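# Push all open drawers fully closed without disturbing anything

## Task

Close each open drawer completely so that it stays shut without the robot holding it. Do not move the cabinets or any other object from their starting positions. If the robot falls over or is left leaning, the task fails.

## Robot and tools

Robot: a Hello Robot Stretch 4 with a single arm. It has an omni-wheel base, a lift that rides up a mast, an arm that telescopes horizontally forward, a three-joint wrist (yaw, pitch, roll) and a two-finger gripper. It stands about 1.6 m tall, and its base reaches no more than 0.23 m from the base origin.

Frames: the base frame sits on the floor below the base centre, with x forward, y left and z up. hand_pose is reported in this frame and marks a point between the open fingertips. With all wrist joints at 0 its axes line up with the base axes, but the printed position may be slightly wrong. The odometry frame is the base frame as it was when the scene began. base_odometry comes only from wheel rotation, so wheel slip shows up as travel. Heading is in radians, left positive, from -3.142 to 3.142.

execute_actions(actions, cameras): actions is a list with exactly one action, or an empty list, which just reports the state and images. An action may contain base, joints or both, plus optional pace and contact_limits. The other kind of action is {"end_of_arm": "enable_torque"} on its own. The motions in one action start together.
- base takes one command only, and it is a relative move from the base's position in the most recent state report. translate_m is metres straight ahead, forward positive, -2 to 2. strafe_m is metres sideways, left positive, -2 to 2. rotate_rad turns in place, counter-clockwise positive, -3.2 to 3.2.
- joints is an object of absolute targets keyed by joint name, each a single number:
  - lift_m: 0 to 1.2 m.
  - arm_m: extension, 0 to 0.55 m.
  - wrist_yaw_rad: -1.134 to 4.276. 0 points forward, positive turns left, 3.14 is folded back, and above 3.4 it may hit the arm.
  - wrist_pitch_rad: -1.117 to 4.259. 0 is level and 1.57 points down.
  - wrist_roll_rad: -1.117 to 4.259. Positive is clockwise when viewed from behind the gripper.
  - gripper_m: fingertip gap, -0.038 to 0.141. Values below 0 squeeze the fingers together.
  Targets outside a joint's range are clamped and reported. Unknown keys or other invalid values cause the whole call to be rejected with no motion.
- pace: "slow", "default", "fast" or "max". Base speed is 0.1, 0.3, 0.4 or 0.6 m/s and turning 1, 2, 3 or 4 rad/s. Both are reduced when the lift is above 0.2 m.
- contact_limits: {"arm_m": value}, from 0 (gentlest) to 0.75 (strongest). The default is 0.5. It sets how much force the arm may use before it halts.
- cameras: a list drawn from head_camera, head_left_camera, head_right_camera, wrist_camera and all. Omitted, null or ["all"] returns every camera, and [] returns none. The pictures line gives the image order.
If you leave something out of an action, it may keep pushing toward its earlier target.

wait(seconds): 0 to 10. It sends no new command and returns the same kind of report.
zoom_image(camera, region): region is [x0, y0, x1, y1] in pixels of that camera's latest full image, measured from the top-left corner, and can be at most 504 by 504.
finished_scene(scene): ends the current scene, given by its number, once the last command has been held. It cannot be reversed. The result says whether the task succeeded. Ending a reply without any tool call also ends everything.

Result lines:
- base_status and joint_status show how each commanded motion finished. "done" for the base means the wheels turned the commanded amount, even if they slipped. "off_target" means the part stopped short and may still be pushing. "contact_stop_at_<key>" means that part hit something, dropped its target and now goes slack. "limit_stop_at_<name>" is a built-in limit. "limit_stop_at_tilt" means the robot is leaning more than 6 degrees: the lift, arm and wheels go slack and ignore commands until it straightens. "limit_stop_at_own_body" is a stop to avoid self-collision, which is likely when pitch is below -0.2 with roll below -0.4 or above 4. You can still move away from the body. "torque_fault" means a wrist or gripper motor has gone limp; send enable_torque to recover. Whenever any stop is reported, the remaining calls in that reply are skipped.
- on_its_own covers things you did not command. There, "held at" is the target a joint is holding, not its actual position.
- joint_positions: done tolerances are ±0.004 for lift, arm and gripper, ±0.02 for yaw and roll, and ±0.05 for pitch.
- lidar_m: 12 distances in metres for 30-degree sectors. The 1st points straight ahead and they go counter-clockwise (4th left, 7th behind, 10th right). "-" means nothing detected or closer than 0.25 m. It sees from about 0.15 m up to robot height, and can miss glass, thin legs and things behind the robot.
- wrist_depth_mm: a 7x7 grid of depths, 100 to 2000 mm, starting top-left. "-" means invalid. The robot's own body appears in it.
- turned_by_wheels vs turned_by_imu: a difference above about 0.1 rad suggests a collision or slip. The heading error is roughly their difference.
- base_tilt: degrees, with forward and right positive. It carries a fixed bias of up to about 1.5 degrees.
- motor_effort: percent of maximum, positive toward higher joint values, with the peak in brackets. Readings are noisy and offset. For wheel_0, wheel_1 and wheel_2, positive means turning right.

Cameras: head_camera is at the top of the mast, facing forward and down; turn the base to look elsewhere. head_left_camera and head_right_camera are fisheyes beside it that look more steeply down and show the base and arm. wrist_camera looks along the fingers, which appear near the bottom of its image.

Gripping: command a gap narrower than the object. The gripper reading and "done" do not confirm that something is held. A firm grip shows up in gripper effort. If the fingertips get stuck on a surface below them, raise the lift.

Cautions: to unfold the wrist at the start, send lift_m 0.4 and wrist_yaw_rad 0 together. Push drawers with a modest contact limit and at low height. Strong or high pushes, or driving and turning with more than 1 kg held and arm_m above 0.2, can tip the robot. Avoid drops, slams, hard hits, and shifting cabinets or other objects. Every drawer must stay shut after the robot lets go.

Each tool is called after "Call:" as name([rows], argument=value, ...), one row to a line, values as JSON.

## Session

Call:
execute_actions(actions=[])

Scene clock: 0.00 s.
base_odometry: x=+0.000 y=+0.000 heading=+0.000 (m, m, rad; odometry frame)
turned_by_wheels: +0.000 (rad since the last result)
turned_by_imu: +0.000 (rad since the last result)
base_tilt: forward=+0.1 right=-0.6 (deg)
lidar_m: 2.55 1.31 1.25 1.36 0.87 0.67 0.75 0.72 1.00 1.00 2.12 2.39
base_status: not commanded
joint_positions: lift_m=+0.180 arm_m=+0.002 wrist_yaw_rad=+3.098 wrist_pitch_rad=+0.004 wrist_roll_rad=+0.019 gripper_m=+0.057
joint_status: not commanded
motor_effort: lift_m=+21 arm_m=+0 wrist_yaw_rad=+0 wrist_pitch_rad=-7 wrist_roll_rad=+0 gripper_m=-3 wheel_0=-1 wheel_1=+0 wheel_2=+0 (%)
hand_pose: x=-0.1114 y=+0.0999 z=+0.3573 quat_wxyz=(+0.022, -0.002, +0.010, +1.000) (m; base frame)
wrist_depth_mm: - 143 - 1921 1618 1397 1308 / - 143 - 1863 1618 1464 1308 / - 127 207 1921 1618 1464 1308 / 110 143 267 1808 1160 768 1255 / 221 809 1983 1863 768 768 768 / 798 798 196 1397 197 768 768 / 798 809 904 108 768 759 768
pictures: head_camera, head_left_camera, head_right_camera, wrist_camera
Images, in order (width x height): head_camera 420x560, head_left_camera 420x672, head_right_camera 420x672, wrist_camera 616x392.

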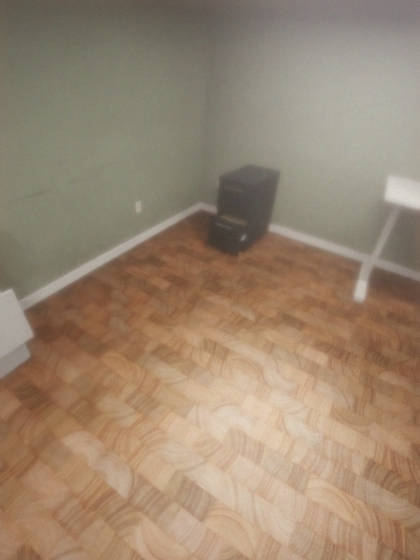

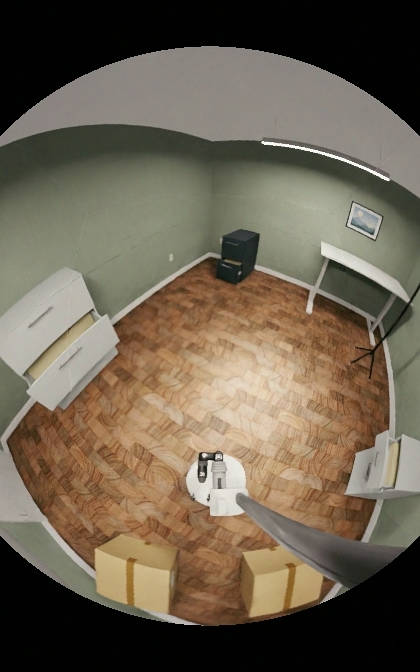

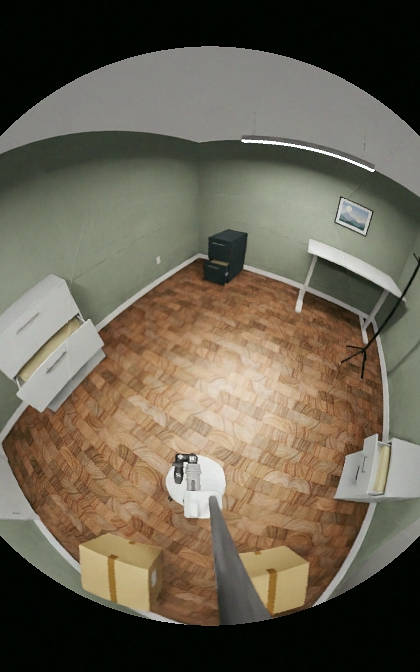

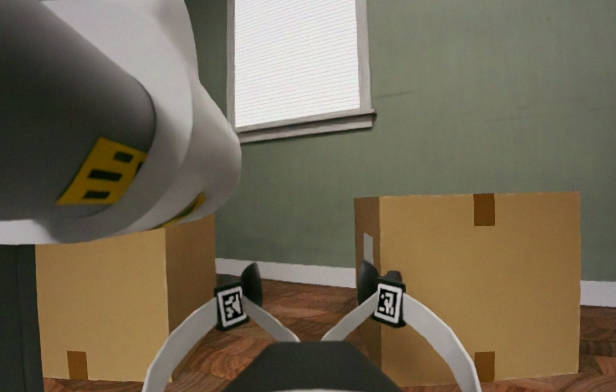

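Scene 2 has a similar room with three open drawers. I'll use the same order as in scene 1:

1. **Grey dresser (left):** the middle drawer is open.
2. **Dark file cabinet (corner ahead):** the lower drawer is open.
3. **White pedestal (right):** one drawer is sticking out.

I'll unfold the wrist and turn to face the dresser.

Call:
execute_actions([
  {"base": {"rotate_rad": 0.89}, "joints": {"lift_m": 0.4, "wrist_yaw_rad": 0.0, "wrist_pitch_rad": 0.0, "wrist_roll_rad": 0.0, "gripper_m": 0.0}, "pace": "fast"},
], cameras=["head_camera", "wrist_camera"])

Scene clock: 5.53 s.
base_odometry: x=+0.000 y=+0.000 heading=+0.890 (m, m, rad; odometry frame)
turned_by_wheels: +0.890 (rad since the last result)
turned_by_imu: +0.881 (rad since the last result)
base_tilt: forward=+0.1 right=-0.6 (deg)
lidar_m: 1.27 1.29 1.66 0.68 0.71 0.72 0.91 0.96 2.13 2.41 2.56 2.17
base_status: done
joint_positions: lift_m=+0.400 arm_m=+0.002 wrist_yaw_rad=+0.000 wrist_pitch_rad=+0.002 wrist_roll_rad=+0.000 gripper_m=+0.000
joint_status: all done
motor_effort: lift_m=+24(25) arm_m=+0(0) wrist_yaw_rad=-1(4) wrist_pitch_rad=-6(8) wrist_roll_rad=-1(0) gripper_m=-5(2) wheel_0=-1(6) wheel_1=-2(11) wheel_2=+1(10) (%)
hand_pose: x=+0.4615 y=-0.0873 z=+0.5773 quat_wxyz=(+1.000, +0.000, +0.001, +0.000) (m; base frame)
wrist_depth_mm: 1661 1756 1756 1808 1921 1983 - / 1661 1661 1756 1808 1863 1983 - / 1661 1229 1281 1336 1921 1983 - / 1618 1042 1078 1118 1921 1983 - / 1618 1042 1078 1098 1863 1921 - / 1618 1229 1098 195 1756 1983 1983 / 1397 1229 1281 108 1336 1308 1366
pictures: head_camera, wrist_camera
Images, in order (width x height): head_camera 420x560, wrist_camera 616x392.

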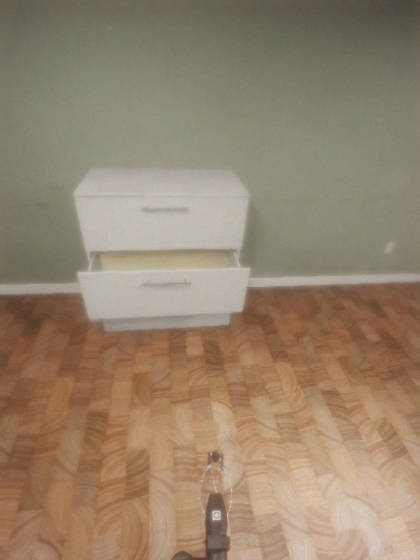

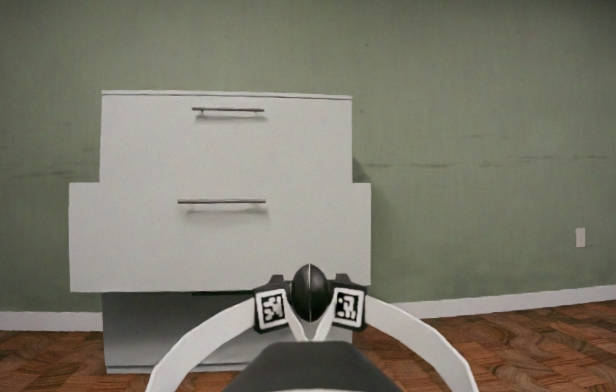

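The wall depth grows from left to right, so I'm about 0.125 rad short of square to the dresser. I'll correct the heading and lower the lift to the drawer's height in the same action.

Call:
execute_actions([
  {"base": {"rotate_rad": 0.125}, "joints": {"lift_m": 0.29}, "pace": "fast"},
], cameras=["wrist_camera"])

Scene clock: 7.60 s.
base_odometry: x=+0.000 y=+0.000 heading=+1.015 (m, m, rad; odometry frame)
turned_by_wheels: +0.125 (rad since the last result)
turned_by_imu: +0.124 (rad since the last result)
base_tilt: forward=+0.0 right=-0.6 (deg)
lidar_m: 1.25 1.35 0.89 0.66 0.85 0.72 1.02 1.00 2.13 2.39 2.55 1.35
base_status: done
joint_positions: lift_m=+0.290 arm_m=+0.002 wrist_yaw_rad=+0.000 wrist_pitch_rad=+0.002 wrist_roll_rad=+0.000 gripper_m=+0.000
joint_status: all done
motor_effort: lift_m=+17(20) arm_m=+0(0) wrist_yaw_rad=-2(1) wrist_pitch_rad=-6(6) wrist_roll_rad=-1(2) gripper_m=-4(3) wheel_0=-1(11) wheel_1=-2(9) wheel_2=+0(8) (%)
hand_pose: x=+0.4615 y=-0.0874 z=+0.4678 quat_wxyz=(+1.000, +0.000, +0.001, +0.000) (m; base frame)
wrist_depth_mm: 1756 1808 1808 1808 1863 1863 1863 / 1808 1756 1308 1308 1808 1756 1863 / 1808 1756 1308 1308 1308 1808 1863 / 1756 1078 1078 1078 1078 1808 1863 / 1808 1808 1078 1078 1098 1756 1863 / 1661 1661 1308 196 1281 1708 1661 / 1138 1098 1042 108 1098 1098 1138
pictures: wrist_camera
Images, in order (width x height): wrist_camera 616x392.

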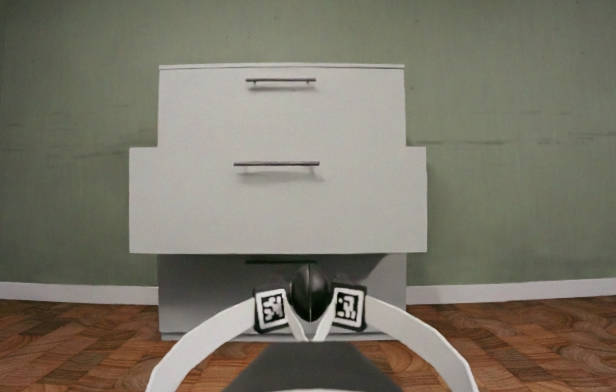

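The robot is square to the dresser now: the face reads a uniform 1.078 m and the body 1.308 m, so this drawer is open by 0.23 m. The hand is only about 0.1 m off-centre on a face almost 1 m wide, so I'll skip the strafe and drive straight up to it.

Call:
execute_actions([
  {"base": {"translate_m": 0.78}, "pace": "max"},
], cameras=["wrist_camera"])

Scene clock: 11.03 s.
base_odometry: x=+0.412 y=+0.663 heading=+1.015 (m, m, rad; odometry frame)
turned_by_wheels: +0.000 (rad since the last result)
turned_by_imu: +0.001 (rad since the last result)
base_tilt: forward=+0.0 right=-0.6 (deg)
lidar_m: 0.49 0.54 1.57 1.51 1.00 1.05 1.53 1.82 2.57 2.37 1.73 0.53
base_status: done
joint_positions: lift_m=+0.290 arm_m=+0.002 wrist_yaw_rad=+0.000 wrist_pitch_rad=+0.002 wrist_roll_rad=+0.000 gripper_m=+0.000
joint_status: not commanded
motor_effort: lift_m=+18(18) arm_m=+0(0) wrist_yaw_rad=+2(0) wrist_pitch_rad=-7(6) wrist_roll_rad=-1(1) gripper_m=-4(5) wheel_0=+1(6) wheel_1=+3(15) wheel_2=+1(16) (%)
hand_pose: x=+0.4615 y=-0.0874 z=+0.4678 quat_wxyz=(+1.000, +0.000, +0.001, +0.000) (m; base frame)
wrist_depth_mm: 303 306 306 309 307 310 310 / 303 303 304 307 309 309 310 / 301 303 306 307 307 310 310 / 301 303 304 306 306 307 309 / 301 301 301 303 306 307 307 / 300 301 301 196 304 307 307 / 300 300 301 108 304 307 309
pictures: wrist_camera
Images, in order (width x height): wrist_camera 616x392.

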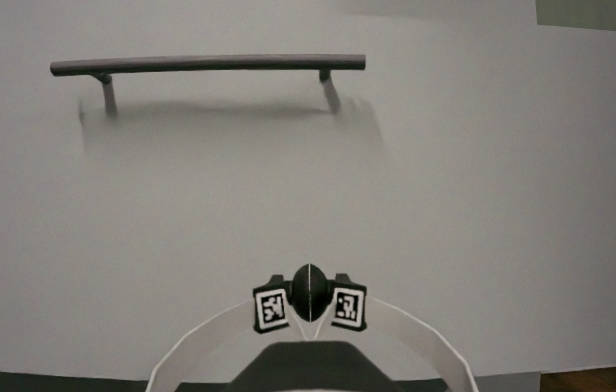

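The fingertips are about 7 cm from the face, and about 0.30 m of arm travel will close the drawer. To save time I'll push the first part at normal pace, then finish slowly so the drawer closes gently without slamming.

Call:
execute_actions([
  {"joints": {"arm_m": 0.20}, "contact_limits": {"arm_m": 0.45}},
], cameras=["wrist_camera"])

Scene clock: 12.80 s.
base_odometry: x=+0.412 y=+0.663 heading=+1.015 (m, m, rad; odometry frame)
turned_by_wheels: +0.000 (rad since the last result)
turned_by_imu: +0.004 (rad since the last result)
base_tilt: forward=+0.1 right=-0.6 (deg)
lidar_m: 0.63 0.67 1.56 1.51 1.00 1.05 1.54 1.82 2.56 2.37 1.72 0.69
base_status: not commanded
joint_positions: lift_m=+0.290 arm_m=+0.097 wrist_yaw_rad=+0.000 wrist_pitch_rad=+0.002 wrist_roll_rad=+0.000 gripper_m=+0.000
joint_status: arm_m contact_stop (moved +0.095 of +0.198)
on_its_own: arm_m is slack since a contact_stop (your +0.200 is given up)
motor_effort: lift_m=+18(18) arm_m=+0(27) wrist_yaw_rad=+0(44) wrist_pitch_rad=-5(7) wrist_roll_rad=-1(1) gripper_m=-5(2) wheel_0=+0(4) wheel_1=+2(5) wheel_2=-1(14) (%)
contact_limits: arm_m 0.45
hand_pose: x=+0.5564 y=-0.0875 z=+0.4678 quat_wxyz=(+1.000, +0.000, +0.001, +0.000) (m; base frame)
wrist_depth_mm: 427 430 427 394 433 433 439 / 353 353 355 357 357 362 362 / 351 353 355 355 357 357 359 / 351 353 355 353 355 359 359 / 351 353 353 355 355 355 359 / 349 349 351 196 355 357 357 / 424 349 351 108 355 430 433
pictures: wrist_camera
Images, in order (width x height): wrist_camera 616x392.

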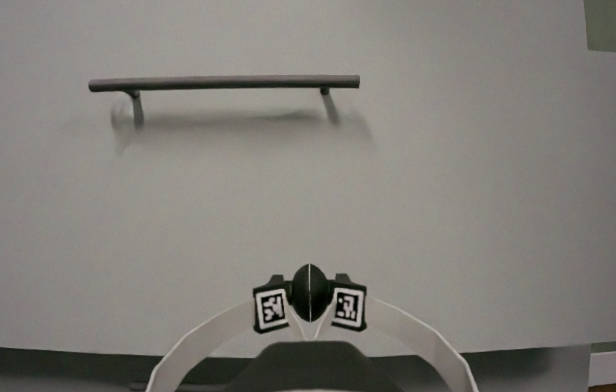

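At normal pace the arm contact-stopped on impact again, although the tap moved the drawer in by about 0.14 m. About 0.08 m is still open, and the face is now about 0.12 m ahead of the fingertips. I'll close that free gap quickly without touching, then finish with the slow push.

Call:
execute_actions([
  {"joints": {"arm_m": 0.205}, "pace": "fast"},
], cameras=[])

Call:
execute_actions([
  {"joints": {"arm_m": 0.31}, "contact_limits": {"arm_m": 0.25}, "pace": "slow"},
], cameras=["head_camera", "wrist_camera"])

Scene clock: 14.53 s.
base_odometry: x=+0.412 y=+0.663 heading=+1.015 (m, m, rad; odometry frame)
turned_by_wheels: +0.000 (rad since the last result)
turned_by_imu: +0.000 (rad since the last result)
base_tilt: forward=+0.1 right=-0.6 (deg)
lidar_m: 0.67 0.73 1.57 1.50 0.99 1.07 1.54 1.84 2.57 2.38 1.73 0.75
base_status: not commanded
joint_positions: lift_m=+0.290 arm_m=+0.203 wrist_yaw_rad=+0.000 wrist_pitch_rad=+0.002 wrist_roll_rad=+0.000 gripper_m=+0.000
joint_status: all done
motor_effort: lift_m=+18(18) arm_m=+10(12) wrist_yaw_rad=+1(2) wrist_pitch_rad=-6(5) wrist_roll_rad=-1(1) gripper_m=-4(6) wheel_0=+0(0) wheel_1=+2(2) wheel_2=-1(1) (%)
hand_pose: x=+0.6627 y=-0.0874 z=+0.4678 quat_wxyz=(+1.000, +0.000, +0.001, +0.000) (m; base frame)
wrist_depth_mm: 307 307 309 310 312 312 314 / 307 307 309 310 312 314 314 / 307 306 307 310 312 312 314 / 306 307 309 310 310 312 312 / 306 306 306 307 309 310 312 / 303 306 306 196 307 310 310 / 303 306 306 108 310 309 310
pictures: none
No camera images: the call's "cameras" was empty. Leave "cameras" out to get every camera's image.

Scene clock: 16.50 s.
base_odometry: x=+0.411 y=+0.662 heading=+1.014 (m, m, rad; odometry frame)
turned_by_wheels: -0.001 (rad since the last result)
turned_by_imu: +0.000 (rad since the last result)
base_tilt: forward=+0.0 right=-0.6 (deg)
lidar_m: 0.70 0.76 1.58 1.50 1.00 1.05 1.56 1.82 2.58 2.37 1.72 0.75
base_status: not commanded
joint_positions: lift_m=+0.290 arm_m=+0.295 wrist_yaw_rad=-0.008 wrist_pitch_rad=+0.001 wrist_roll_rad=+0.000 gripper_m=+0.000
joint_status: arm_m contact_stop (moved +0.091 of +0.107)
on_its_own: arm_m is slack since a contact_stop (your +0.310 is given up); wrist_yaw_rad is at rest, and its effort (+24) is outside its rest range (-13 to +13)
motor_effort: lift_m=+18(18) arm_m=+0(23) wrist_yaw_rad=+24(32) wrist_pitch_rad=-2(6) wrist_roll_rad=-1(0) gripper_m=-1(5) wheel_0=+3(3) wheel_1=+2(2) wheel_2=-11(11) (%)
contact_limits: arm_m 0.25
hand_pose: x=+0.7532 y=-0.0898 z=+0.4682 quat_wxyz=(+1.000, +0.000, +0.000, -0.004) (m; base frame)
wrist_depth_mm: 229 232 234 235 236 238 238 / 230 233 233 234 236 238 239 / 230 233 233 234 236 236 238 / 229 230 232 234 236 237 237 / 229 231 232 233 236 236 237 / 229 230 190 202 186 236 236 / 229 229 230 108 234 236 236
pictures: head_camera, wrist_camera
Images, in order (width x height): head_camera 420x560, wrist_camera 616x392.

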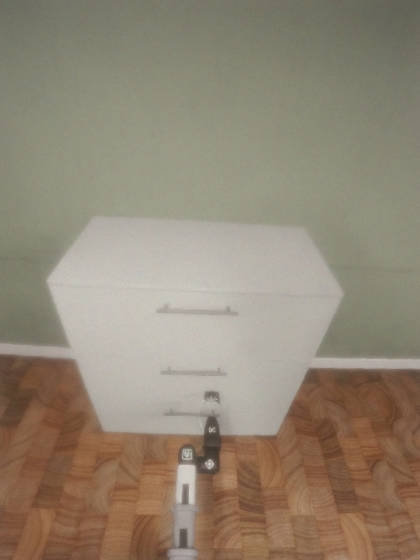

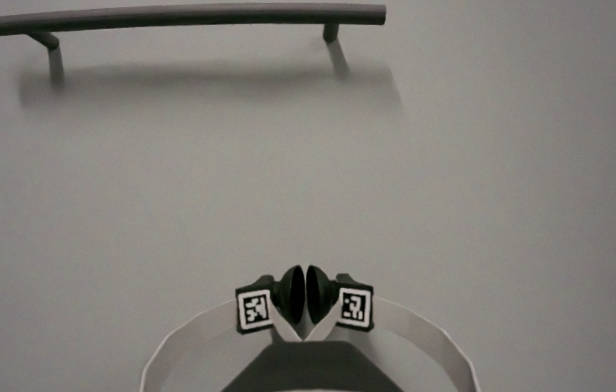

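The arm contact-stopped at 0.295, right where I predicted the closed position, and the dresser front is flush. Next is the file cabinet's lower drawer. I'll retract the arm, turn 90° right to face the back wall, and lower the lift to that drawer's height, all in one action.

Call:
execute_actions([
  {"base": {"rotate_rad": -1.571}, "joints": {"arm_m": 0.0, "lift_m": 0.05}, "pace": "fast"},
], cameras=["head_camera", "wrist_camera"])

Scene clock: 19.13 s.
base_odometry: x=+0.411 y=+0.662 heading=-0.556 (m, m, rad; odometry frame)
turned_by_wheels: -1.571 (rad since the last result)
turned_by_imu: -1.554 (rad since the last result)
base_tilt: forward=+0.1 right=-0.6 (deg)
lidar_m: 2.36 1.69 0.76 0.70 0.74 1.57 1.50 1.00 1.07 1.58 1.80 2.53
base_status: done
joint_positions: lift_m=+0.072 arm_m=+0.039 wrist_yaw_rad=+0.000 wrist_pitch_rad=+0.002 wrist_roll_rad=+0.000 gripper_m=+0.000
joint_status: lift_m limit_stop_at_own_body (moved -0.219 of -0.240); arm_m limit_stop_at_own_body (moved -0.255 of -0.295)
joint sent to its limit — the command would take arm_m past its lower limit, so that joint was sent only as far as its limit.
on_its_own: lift_m is slack since a limit_stop_at_own_body (your +0.050 is given up); arm_m is slack since a limit_stop_at_own_body (your +0.000 is given up)
motor_effort: lift_m=+21(19) arm_m=+0(15) wrist_yaw_rad=+2(22) wrist_pitch_rad=-6(7) wrist_roll_rad=-1(1) gripper_m=-4(6) wheel_0=+2(9) wheel_1=+3(11) wheel_2=+0(10) (%)
hand_pose: x=+0.4988 y=-0.0875 z=+0.2492 quat_wxyz=(+1.000, +0.000, +0.001, +0.000) (m; base frame)
wrist_depth_mm: 1756 - - - - - - / 1808 - - - - - - / 1756 - - - - - - / 1756 - - - - - - / 1708 - - - - - 1983 / 946 991 917 196 831 976 960 / 661 640 609 108 647 634 661
pictures: head_camera, wrist_camera
Images, in order (width x height): head_camera 420x560, wrist_camera 616x392.

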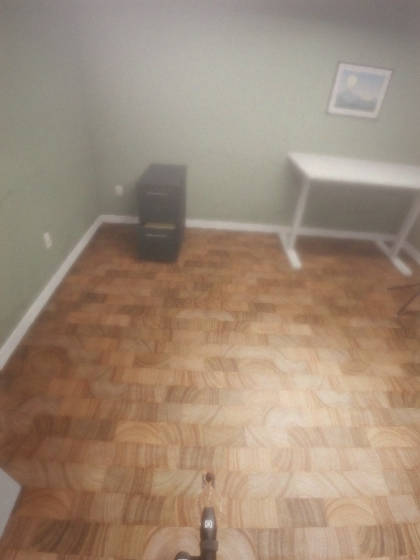

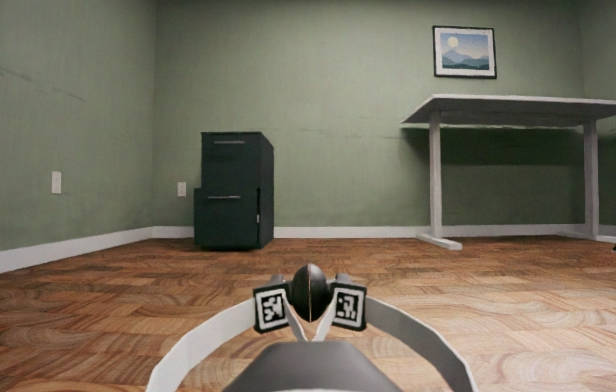

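The lift stopped at 0.072 and the arm at 0.039, because the robot's own-body guard kicked in near the base. That height, with the hand at about 0.25 m, still suits the lower drawer. I'll re-command the lift slightly higher so it holds. The drawer face is about 2 m ahead and 0.49 m to the left. The dresser is too close on my left to strafe yet, so I'll drive forward first.

Call:
execute_actions([
  {"base": {"translate_m": 1.55}, "joints": {"lift_m": 0.085}, "pace": "max"},
], cameras=["head_camera", "wrist_camera"])

Scene clock: 24.00 s.
base_odometry: x=+1.728 y=-0.156 heading=-0.556 (m, m, rad; odometry frame)
turned_by_wheels: +0.000 (rad since the last result)
turned_by_imu: +0.002 (rad since the last result)
base_tilt: forward=+0.0 right=-0.6 (deg)
lidar_m: 0.84 0.82 1.24 1.18 1.23 1.28 2.46 2.41 1.99 1.84 1.22 1.23
base_status: done
joint_positions: lift_m=+0.085 arm_m=+0.039 wrist_yaw_rad=+0.000 wrist_pitch_rad=+0.002 wrist_roll_rad=+0.000 gripper_m=+0.000
joint_status: all done
on_its_own: arm_m is slack since a limit_stop_at_own_body (your +0.000 is given up)
motor_effort: lift_m=+22(25) arm_m=+0(0) wrist_yaw_rad=+0(1) wrist_pitch_rad=-7(6) wrist_roll_rad=-1(0) gripper_m=-6(5) wheel_0=+0(10) wheel_1=+2(10) wheel_2=+1(16) (%)
hand_pose: x=+0.4988 y=-0.0874 z=+0.2624 quat_wxyz=(+1.000, +0.000, +0.001, +0.000) (m; base frame)
wrist_depth_mm: 707 707 1430 1430 1430 1430 1281 / 699 699 1060 1430 1430 1397 1430 / 699 707 1078 1397 1430 1430 1397 / 569 559 1060 1430 1430 1430 1397 / 564 559 1060 1430 1397 1430 1397 / 564 559 759 196 866 1008 991 / 559 564 634 108 676 661 683
pictures: head_camera, wrist_camera
Images, in order (width x height): head_camera 420x560, wrist_camera 616x392.

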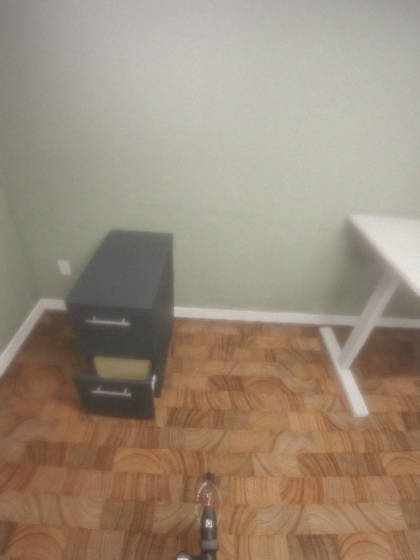

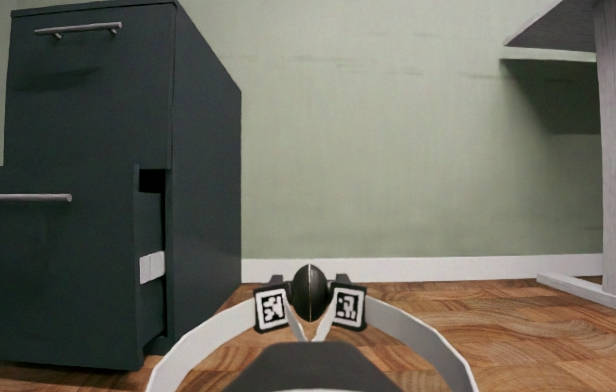

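The lower drawer's face is about 0.56 m from the camera and the cabinet body about 0.70 m, so it's open by roughly 0.14 m. Its middle is about 0.50 m to my left. I'll strafe left and extend the arm part of the way at the same time, leaving about 7 cm of clearance.

Call:
execute_actions([
  {"base": {"strafe_m": 0.5}, "joints": {"arm_m": 0.29}, "pace": "fast"},
], cameras=["head_camera", "wrist_camera"])

Scene clock: 27.00 s.
base_odometry: x=+1.992 y=+0.269 heading=-0.556 (m, m, rad; odometry frame)
turned_by_wheels: +0.000 (rad since the last result)
turned_by_imu: +0.001 (rad since the last result)
base_tilt: forward=+0.0 right=-0.6 (deg)
lidar_m: 0.79 0.97 0.71 0.68 0.70 1.02 1.06 2.62 2.45 2.30 1.60 0.85
base_status: done
joint_positions: lift_m=+0.085 arm_m=+0.288 wrist_yaw_rad=+0.000 wrist_pitch_rad=+0.002 wrist_roll_rad=+0.000 gripper_m=+0.000
joint_status: all done
motor_effort: lift_m=+22(23) arm_m=+9(11) wrist_yaw_rad=-1(0) wrist_pitch_rad=-5(6) wrist_roll_rad=-1(1) gripper_m=-5(4) wheel_0=+1(13) wheel_1=+1(13) wheel_2=+0(0) (%)
hand_pose: x=+0.7477 y=-0.0874 z=+0.2624 quat_wxyz=(+1.000, +0.000, +0.001, +0.000) (m; base frame)
wrist_depth_mm: 1042 1182 462 459 455 1182 1160 / 1060 1160 459 455 455 1160 1160 / 1078 1182 325 325 325 322 1182 / 1060 1182 327 324 320 319 1160 / 1060 1182 325 324 320 319 1160 / 917 917 325 196 319 317 878 / 691 654 325 108 320 315 640
pictures: head_camera, wrist_camera
Images, in order (width x height): head_camera 420x560, wrist_camera 616x392.

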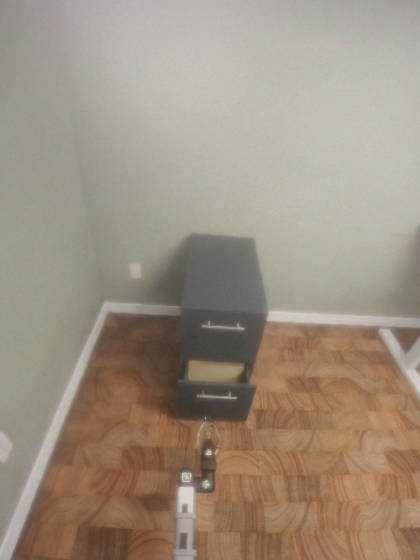

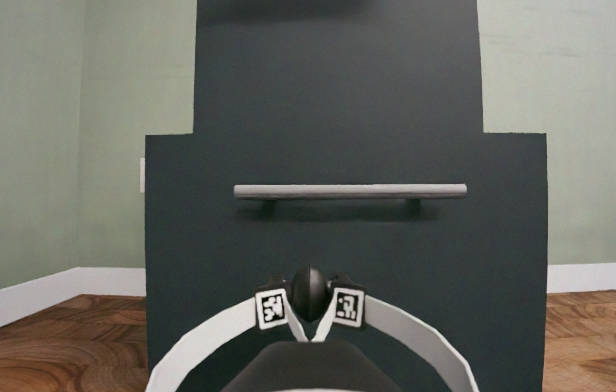

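The hand is about 4 cm from the drawer's middle. The face reads 0.324 m and the body 0.457 m, so it's open by 0.133 m, and the fingertips are about 9 cm away. I'll close most of that gap quickly, then push slowly with the light contact limit.

Call:
execute_actions([
  {"joints": {"arm_m": 0.362}, "pace": "fast"},
], cameras=[])

Call:
execute_actions([
  {"joints": {"arm_m": 0.53}, "contact_limits": {"arm_m": 0.25}, "pace": "slow"},
], cameras=["head_camera", "wrist_camera"])

Scene clock: 28.30 s.
base_odometry: x=+1.992 y=+0.269 heading=-0.556 (m, m, rad; odometry frame)
turned_by_wheels: +0.000 (rad since the last result)
turned_by_imu: +0.000 (rad since the last result)
base_tilt: forward=+0.1 right=-0.7 (deg)
lidar_m: 0.80 0.97 0.71 0.68 0.72 1.02 1.09 2.60 2.43 2.31 1.63 0.85
base_status: not commanded
joint_positions: lift_m=+0.085 arm_m=+0.360 wrist_yaw_rad=+0.000 wrist_pitch_rad=+0.002 wrist_roll_rad=+0.000 gripper_m=+0.000
joint_status: all done
motor_effort: lift_m=+22(22) arm_m=+9(9) wrist_yaw_rad=-1(0) wrist_pitch_rad=-6(6) wrist_roll_rad=-1(1) gripper_m=-5(4) wheel_0=+1(1) wheel_1=+1(2) wheel_2=+0(0) (%)
hand_pose: x=+0.8197 y=-0.0874 z=+0.2624 quat_wxyz=(+1.000, +0.000, +0.001, +0.000) (m; base frame)
wrist_depth_mm: 1025 1118 389 384 382 379 1098 / 1042 1118 389 382 379 379 1098 / 1060 256 254 251 251 248 246 / 1060 255 253 251 249 247 246 / 1078 255 252 251 249 248 247 / 931 254 253 196 249 247 245 / 691 253 251 108 248 246 245
pictures: none
No camera images: the call's "cameras" was empty. Leave "cameras" out to get every camera's image.

Scene clock: 30.83 s.
base_odometry: x=+1.991 y=+0.269 heading=-0.557 (m, m, rad; odometry frame)
turned_by_wheels: -0.001 (rad since the last result)
turned_by_imu: +0.000 (rad since the last result)
base_tilt: forward=+0.1 right=-0.7 (deg)
lidar_m: 0.92 0.96 0.72 0.69 0.72 1.04 1.05 2.61 2.43 2.33 1.63 0.98
base_status: not commanded
joint_positions: lift_m=+0.085 arm_m=+0.510 wrist_yaw_rad=-0.008 wrist_pitch_rad=+0.001 wrist_roll_rad=+0.000 gripper_m=+0.000
joint_status: arm_m contact_stop (moved +0.150 of +0.170)
on_its_own: arm_m is slack since a contact_stop (your +0.530 is given up); wrist_yaw_rad is at rest, and its effort (+24) is outside its rest range (-13 to +13)
motor_effort: lift_m=+22(22) arm_m=+0(22) wrist_yaw_rad=+24(33) wrist_pitch_rad=-2(6) wrist_roll_rad=-1(1) gripper_m=-3(3) wheel_0=+2(2) wheel_1=+1(1) wheel_2=-11(11) (%)
contact_limits: arm_m 0.25
hand_pose: x=+0.9690 y=-0.0898 z=+0.2629 quat_wxyz=(+1.000, +0.000, +0.000, -0.004) (m; base frame)
wrist_depth_mm: 946 237 236 236 234 233 233 / 946 236 236 235 234 234 231 / 960 237 236 236 234 232 231 / 946 236 236 234 233 232 231 / 946 236 235 234 233 231 230 / 931 236 190 204 186 230 229 / 699 235 234 108 231 230 229
pictures: head_camera, wrist_camera
Images, in order (width x height): head_camera 420x560, wrist_camera 616x392.

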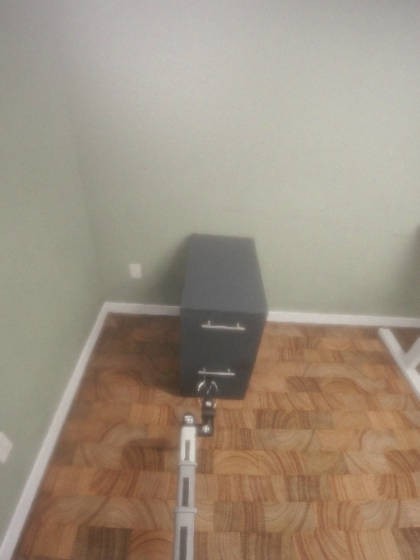

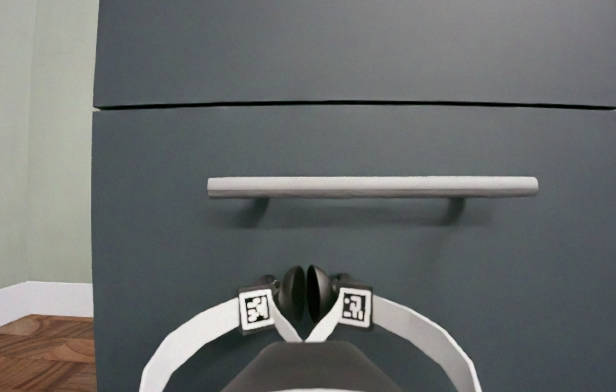

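The arm contact-stopped at exactly the predicted 0.510, and the depth grid shows the lower drawer flush with the upper one. Two drawers are shut. Now I'll retract the arm, turn right 90° toward the white pedestal, and raise the lift for a better view.

Call:
execute_actions([
  {"base": {"rotate_rad": -1.571}, "joints": {"arm_m": 0.0, "lift_m": 0.3}, "pace": "fast"},
], cameras=["head_camera", "wrist_camera"])

Scene clock: 34.07 s.
base_odometry: x=+1.991 y=+0.269 heading=-2.127 (m, m, rad; odometry frame)
turned_by_wheels: -1.571 (rad since the last result)
turned_by_imu: -1.555 (rad since the last result)
base_tilt: forward=+0.1 right=-0.6 (deg)
lidar_m: 2.32 1.61 0.98 0.91 0.95 0.72 0.68 0.73 1.03 1.09 2.59 2.42
base_status: done
joint_positions: lift_m=+0.300 arm_m=+0.004 wrist_yaw_rad=+0.000 wrist_pitch_rad=+0.002 wrist_roll_rad=+0.000 gripper_m=+0.000
joint_status: all done
joint sent to its limit — the command would take arm_m past its lower limit, so that joint was sent only as far as its limit.
motor_effort: lift_m=+24(27) arm_m=-10(16) wrist_yaw_rad=+1(23) wrist_pitch_rad=-6(11) wrist_roll_rad=-1(1) gripper_m=-5(6) wheel_0=+1(17) wheel_1=+3(14) wheel_2=-1(12) (%)
hand_pose: x=+0.4632 y=-0.0875 z=+0.4773 quat_wxyz=(+1.000, +0.000, +0.001, +0.000) (m; base frame)
wrist_depth_mm: - - - - - - - / - - - - - - - / - - - - - - - / - - - - - - - / - - - - - - - / 1708 1756 1618 196 1464 1756 1708 / 1160 1118 1060 108 1138 1118 1138
pictures: head_camera, wrist_camera
Images, in order (width x height): head_camera 420x560, wrist_camera 616x392.

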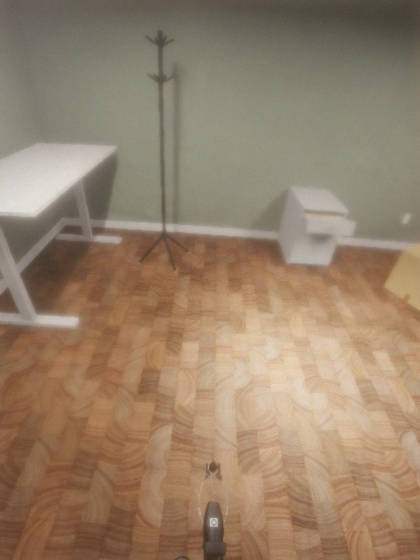

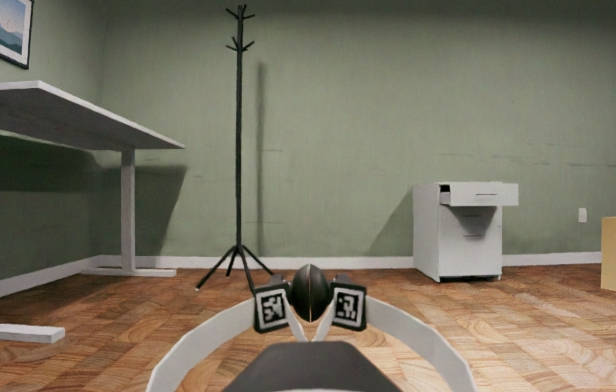

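The pedestal's top drawer is open, and it sits at nearly the same spot in the image as in scene 1. That lets me reuse scene 1's distances:

- **Forward:** about 1.75 m in total.
- **Sideways:** about 1.07 m to the right.

The coat rack is off to the left this time, so I can drive most of the way in one move while raising the lift to the top drawer's height.

Call:
execute_actions([
  {"base": {"translate_m": 1.6}, "joints": {"lift_m": 0.37}, "pace": "max"},
], cameras=[])

Call:
execute_actions([
  {"base": {"strafe_m": -1.07}, "joints": {"arm_m": 0.08}, "pace": "max"},
], cameras=["head_camera", "wrist_camera"])

Scene clock: 39.43 s.
base_odometry: x=+1.147 y=-1.090 heading=-2.127 (m, m, rad; odometry frame)
turned_by_wheels: +0.000 (rad since the last result)
turned_by_imu: +0.002 (rad since the last result)
base_tilt: forward=+0.0 right=-0.7 (deg)
lidar_m: 0.90 0.75 0.82 0.79 1.71 1.58 2.27 2.15 2.55 1.95 1.12 1.31
base_status: done
joint_positions: lift_m=+0.370 arm_m=+0.004 wrist_yaw_rad=+0.000 wrist_pitch_rad=+0.002 wrist_roll_rad=+0.000 gripper_m=+0.000
joint_status: all done
motor_effort: lift_m=+23(26) arm_m=-10(10) wrist_yaw_rad=+0(2) wrist_pitch_rad=-6(6) wrist_roll_rad=+0(1) gripper_m=-5(5) wheel_0=+0(10) wheel_1=+3(12) wheel_2=+1(16) (%)
hand_pose: x=+0.4632 y=-0.0874 z=+0.5474 quat_wxyz=(+1.000, +0.000, +0.001, +0.000) (m; base frame)
wrist_depth_mm: 1255 1255 1229 1255 1229 1255 1205 / 1281 1255 1255 1229 1229 1205 1205 / 1281 1255 1255 1229 1229 1229 1229 / 1255 1281 1229 1229 1229 1229 1229 / 1255 1255 1255 1255 1205 1229 1138 / 1255 1229 1229 196 1229 1205 1182 / 1229 1229 1205 108 1205 1229 1138
pictures: none
No camera images: the call's "cameras" was empty. Leave "cameras" out to get every camera's image.

Scene clock: 42.70 s.
base_odometry: x=+0.238 y=-0.524 heading=-2.127 (m, m, rad; odometry frame)
turned_by_wheels: +0.000 (rad since the last result)
turned_by_imu: -0.003 (rad since the last result)
base_tilt: forward=+0.1 right=-0.6 (deg)
lidar_m: 0.62 1.46 1.49 1.86 2.36 2.39 1.83 1.91 1.27 0.98 0.95 0.65
base_status: done
joint_positions: lift_m=+0.370 arm_m=+0.078 wrist_yaw_rad=+0.000 wrist_pitch_rad=+0.002 wrist_roll_rad=+0.000 gripper_m=+0.000
joint_status: all done
motor_effort: lift_m=+21(22) arm_m=+9(7) wrist_yaw_rad=+0(0) wrist_pitch_rad=-6(7) wrist_roll_rad=+0(1) gripper_m=-5(2) wheel_0=-1(16) wheel_1=+3(15) wheel_2=-1(1) (%)
hand_pose: x=+0.5377 y=-0.0874 z=+0.5475 quat_wxyz=(+1.000, +0.000, +0.001, +0.000) (m; base frame)
wrist_depth_mm: 1160 1138 1160 1160 1138 1138 1118 / 1160 1138 1138 1138 1118 1138 1118 / 1138 1138 1118 1118 1118 1118 1138 / 1138 343 342 342 342 1118 1118 / 1160 343 342 342 342 340 1118 / 1160 1138 342 196 342 1118 1118 / 1138 1118 530 108 525 1098 1118
pictures: head_camera, wrist_camera
Images, in order (width x height): head_camera 420x560, wrist_camera 616x392.

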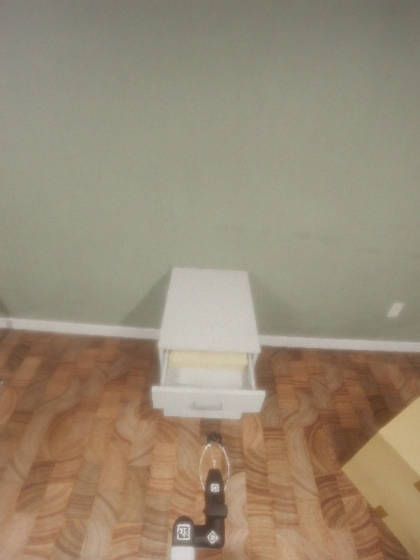

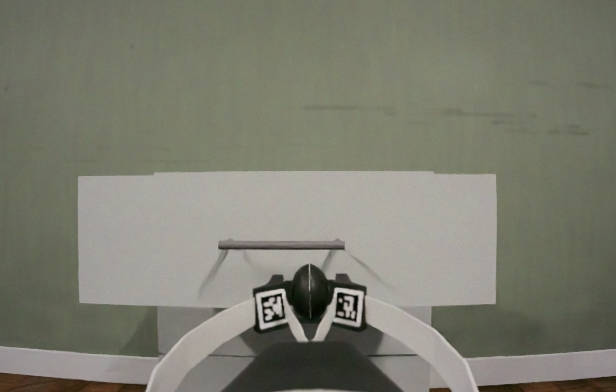

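The robot is lined up with the pedestal: the hand is about 2 cm off-centre. The face reads 0.342 m and the body about 0.528 m, so it's open by 0.186 m. The fingertips are about 0.107 m away and will land just under the bar handle, as in scene 1. I'll close the free gap quickly, then push slowly with the lighter contact limit, since this cabinet is small.

Call:
execute_actions([
  {"joints": {"arm_m": 0.168}, "pace": "fast"},
], cameras=[])

Call:
execute_actions([
  {"joints": {"arm_m": 0.39}, "contact_limits": {"arm_m": 0.2}, "pace": "slow"},
], cameras=["head_camera", "wrist_camera"])

Scene clock: 44.40 s.
base_odometry: x=+0.238 y=-0.524 heading=-2.127 (m, m, rad; odometry frame)
turned_by_wheels: +0.000 (rad since the last result)
turned_by_imu: +0.000 (rad since the last result)
base_tilt: forward=+0.0 right=-0.6 (deg)
lidar_m: 0.62 1.48 1.50 1.86 2.38 2.38 1.81 1.91 1.27 0.98 0.95 0.63
base_status: not commanded
joint_positions: lift_m=+0.370 arm_m=+0.166 wrist_yaw_rad=+0.000 wrist_pitch_rad=+0.005 wrist_roll_rad=+0.000 gripper_m=+0.000
joint_status: all done
motor_effort: lift_m=+21(21) arm_m=+10(12) wrist_yaw_rad=+2(2) wrist_pitch_rad=-14(15) wrist_roll_rad=-1(1) gripper_m=-4(5) wheel_0=-1(1) wheel_1=+2(3) wheel_2=-1(1) (%)
hand_pose: x=+0.6255 y=-0.0875 z=+0.5467 quat_wxyz=(+1.000, +0.000, +0.003, +0.000) (m; base frame)
wrist_depth_mm: 1060 1060 1060 1025 1042 1042 1042 / 1060 1042 1042 1060 1060 1025 1042 / 1042 1042 1060 1042 1060 1042 1042 / 256 255 255 255 255 255 1025 / 255 255 255 226 255 255 1042 / 255 254 254 196 256 254 640 / 1042 741 442 108 442 1025 1042
pictures: none
No camera images: the call's "cameras" was empty. Leave "cameras" out to get every camera's image.

Scene clock: 47.67 s.
base_odometry: x=+0.238 y=-0.524 heading=-2.127 (m, m, rad; odometry frame)
turned_by_wheels: +0.000 (rad since the last result)
turned_by_imu: +0.000 (rad since the last result)
base_tilt: forward=+0.1 right=-0.6 (deg)
lidar_m: 0.80 1.46 1.49 1.86 2.38 2.39 1.82 1.93 1.28 0.98 0.96 0.86
base_status: not commanded
joint_positions: lift_m=+0.370 arm_m=+0.379 wrist_yaw_rad=-0.004 wrist_pitch_rad=+0.003 wrist_roll_rad=+0.000 gripper_m=+0.000
joint_status: arm_m contact_stop (moved +0.213 of +0.224)
on_its_own: arm_m is slack since a contact_stop (your +0.390 is given up)
motor_effort: lift_m=+21(21) arm_m=+0(22) wrist_yaw_rad=+11(25) wrist_pitch_rad=-7(16) wrist_roll_rad=+0(1) gripper_m=-3(6) wheel_0=+2(2) wheel_1=+3(2) wheel_2=-8(8) (%)
contact_limits: arm_m 0.2
hand_pose: x=+0.8385 y=-0.0885 z=+0.5475 quat_wxyz=(+1.000, +0.000, +0.001, -0.002) (m; base frame)
wrist_depth_mm: 842 842 842 831 820 820 831 / 831 842 842 831 831 831 831 / 262 238 238 239 238 239 238 / 237 237 238 238 238 238 238 / 237 237 237 238 238 238 237 / 237 236 236 204 189 237 237 / 236 236 237 108 237 237 236
pictures: head_camera, wrist_camera
Images, in order (width x height): head_camera 420x560, wrist_camera 616x392.

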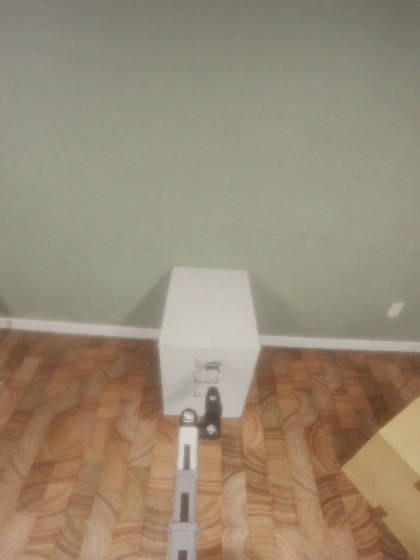

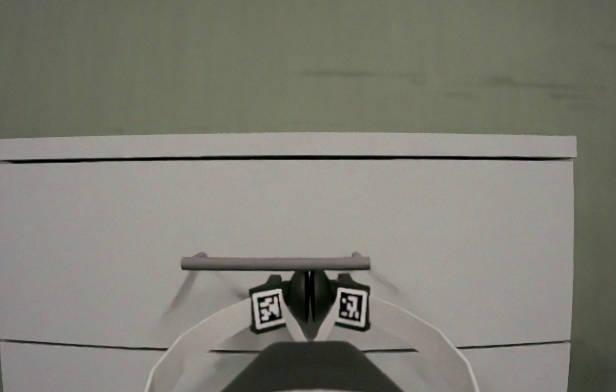

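The arm contact-stopped at 0.379, close to the predicted 0.373. The depth grid is uniform across the top and lower drawer faces, so the pedestal drawer is shut. I'll retract the arm to clear the cabinet and confirm.

Call:
execute_actions([
  {"joints": {"arm_m": 0.0}, "pace": "max"},
], cameras=["head_camera", "head_left_camera", "wrist_camera"])

Scene clock: 50.17 s.
base_odometry: x=+0.238 y=-0.524 heading=-2.127 (m, m, rad; odometry frame)
turned_by_wheels: +0.000 (rad since the last result)
turned_by_imu: +0.001 (rad since the last result)
base_tilt: forward=+0.1 right=-0.6 (deg)
lidar_m: 0.79 1.47 1.50 1.84 2.34 2.37 1.82 1.93 1.27 1.00 0.94 0.84
base_status: not commanded
joint_positions: lift_m=+0.370 arm_m=+0.004 wrist_yaw_rad=+0.000 wrist_pitch_rad=+0.002 wrist_roll_rad=+0.000 gripper_m=+0.000
joint_status: all done
joint sent to its limit — the command would take arm_m past its lower limit, so that joint was sent only as far as its limit.
motor_effort: lift_m=+21(21) arm_m=-10(9) wrist_yaw_rad=+0(11) wrist_pitch_rad=-5(15) wrist_roll_rad=-1(1) gripper_m=-4(5) wheel_0=+2(2) wheel_1=+2(2) wheel_2=-3(8) (%)
hand_pose: x=+0.4632 y=-0.0875 z=+0.5475 quat_wxyz=(+1.000, +0.000, +0.001, +0.000) (m; base frame)
wrist_depth_mm: 1229 1229 1205 1205 1205 1205 1205 / 1229 1205 1229 1229 1205 1205 1205 / 1229 1229 1205 1229 1205 1205 1182 / 1229 1205 615 615 634 1182 1205 / 1205 1229 615 615 615 1205 1182 / 1229 1182 615 196 609 1229 1182 / 1205 1205 615 108 615 1160 1182
pictures: head_camera, head_left_camera, wrist_camera
Images, in order (width x height): head_camera 420x560, head_left_camera 420x672, wrist_camera 616x392.

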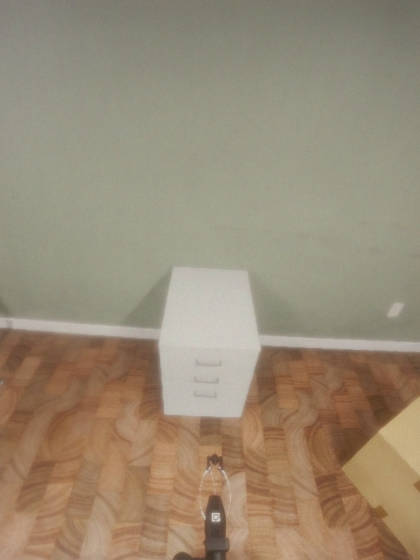

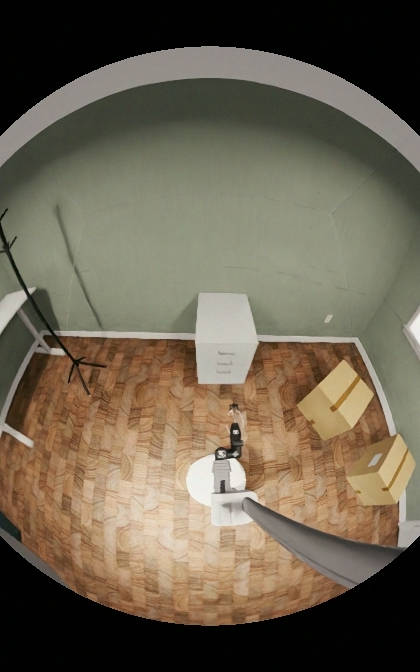

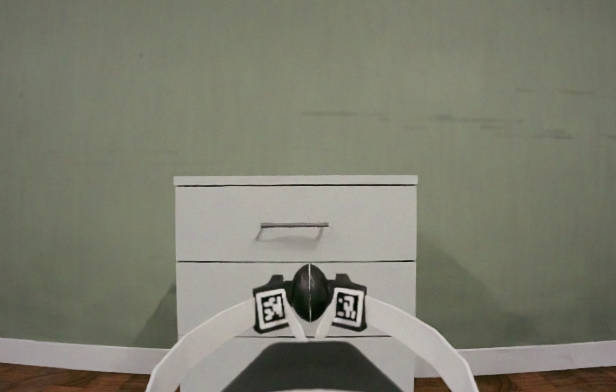

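The pedestal's three drawers are flush and the cabinet is essentially where it started; it may have slid back about 1 cm. The dresser, file cabinet and pedestal drawers are all shut, and the robot is level and clear of everything. I'm ending scene 2.

Call:
finished_scene(scene=2)

The scene is finished: the task was done.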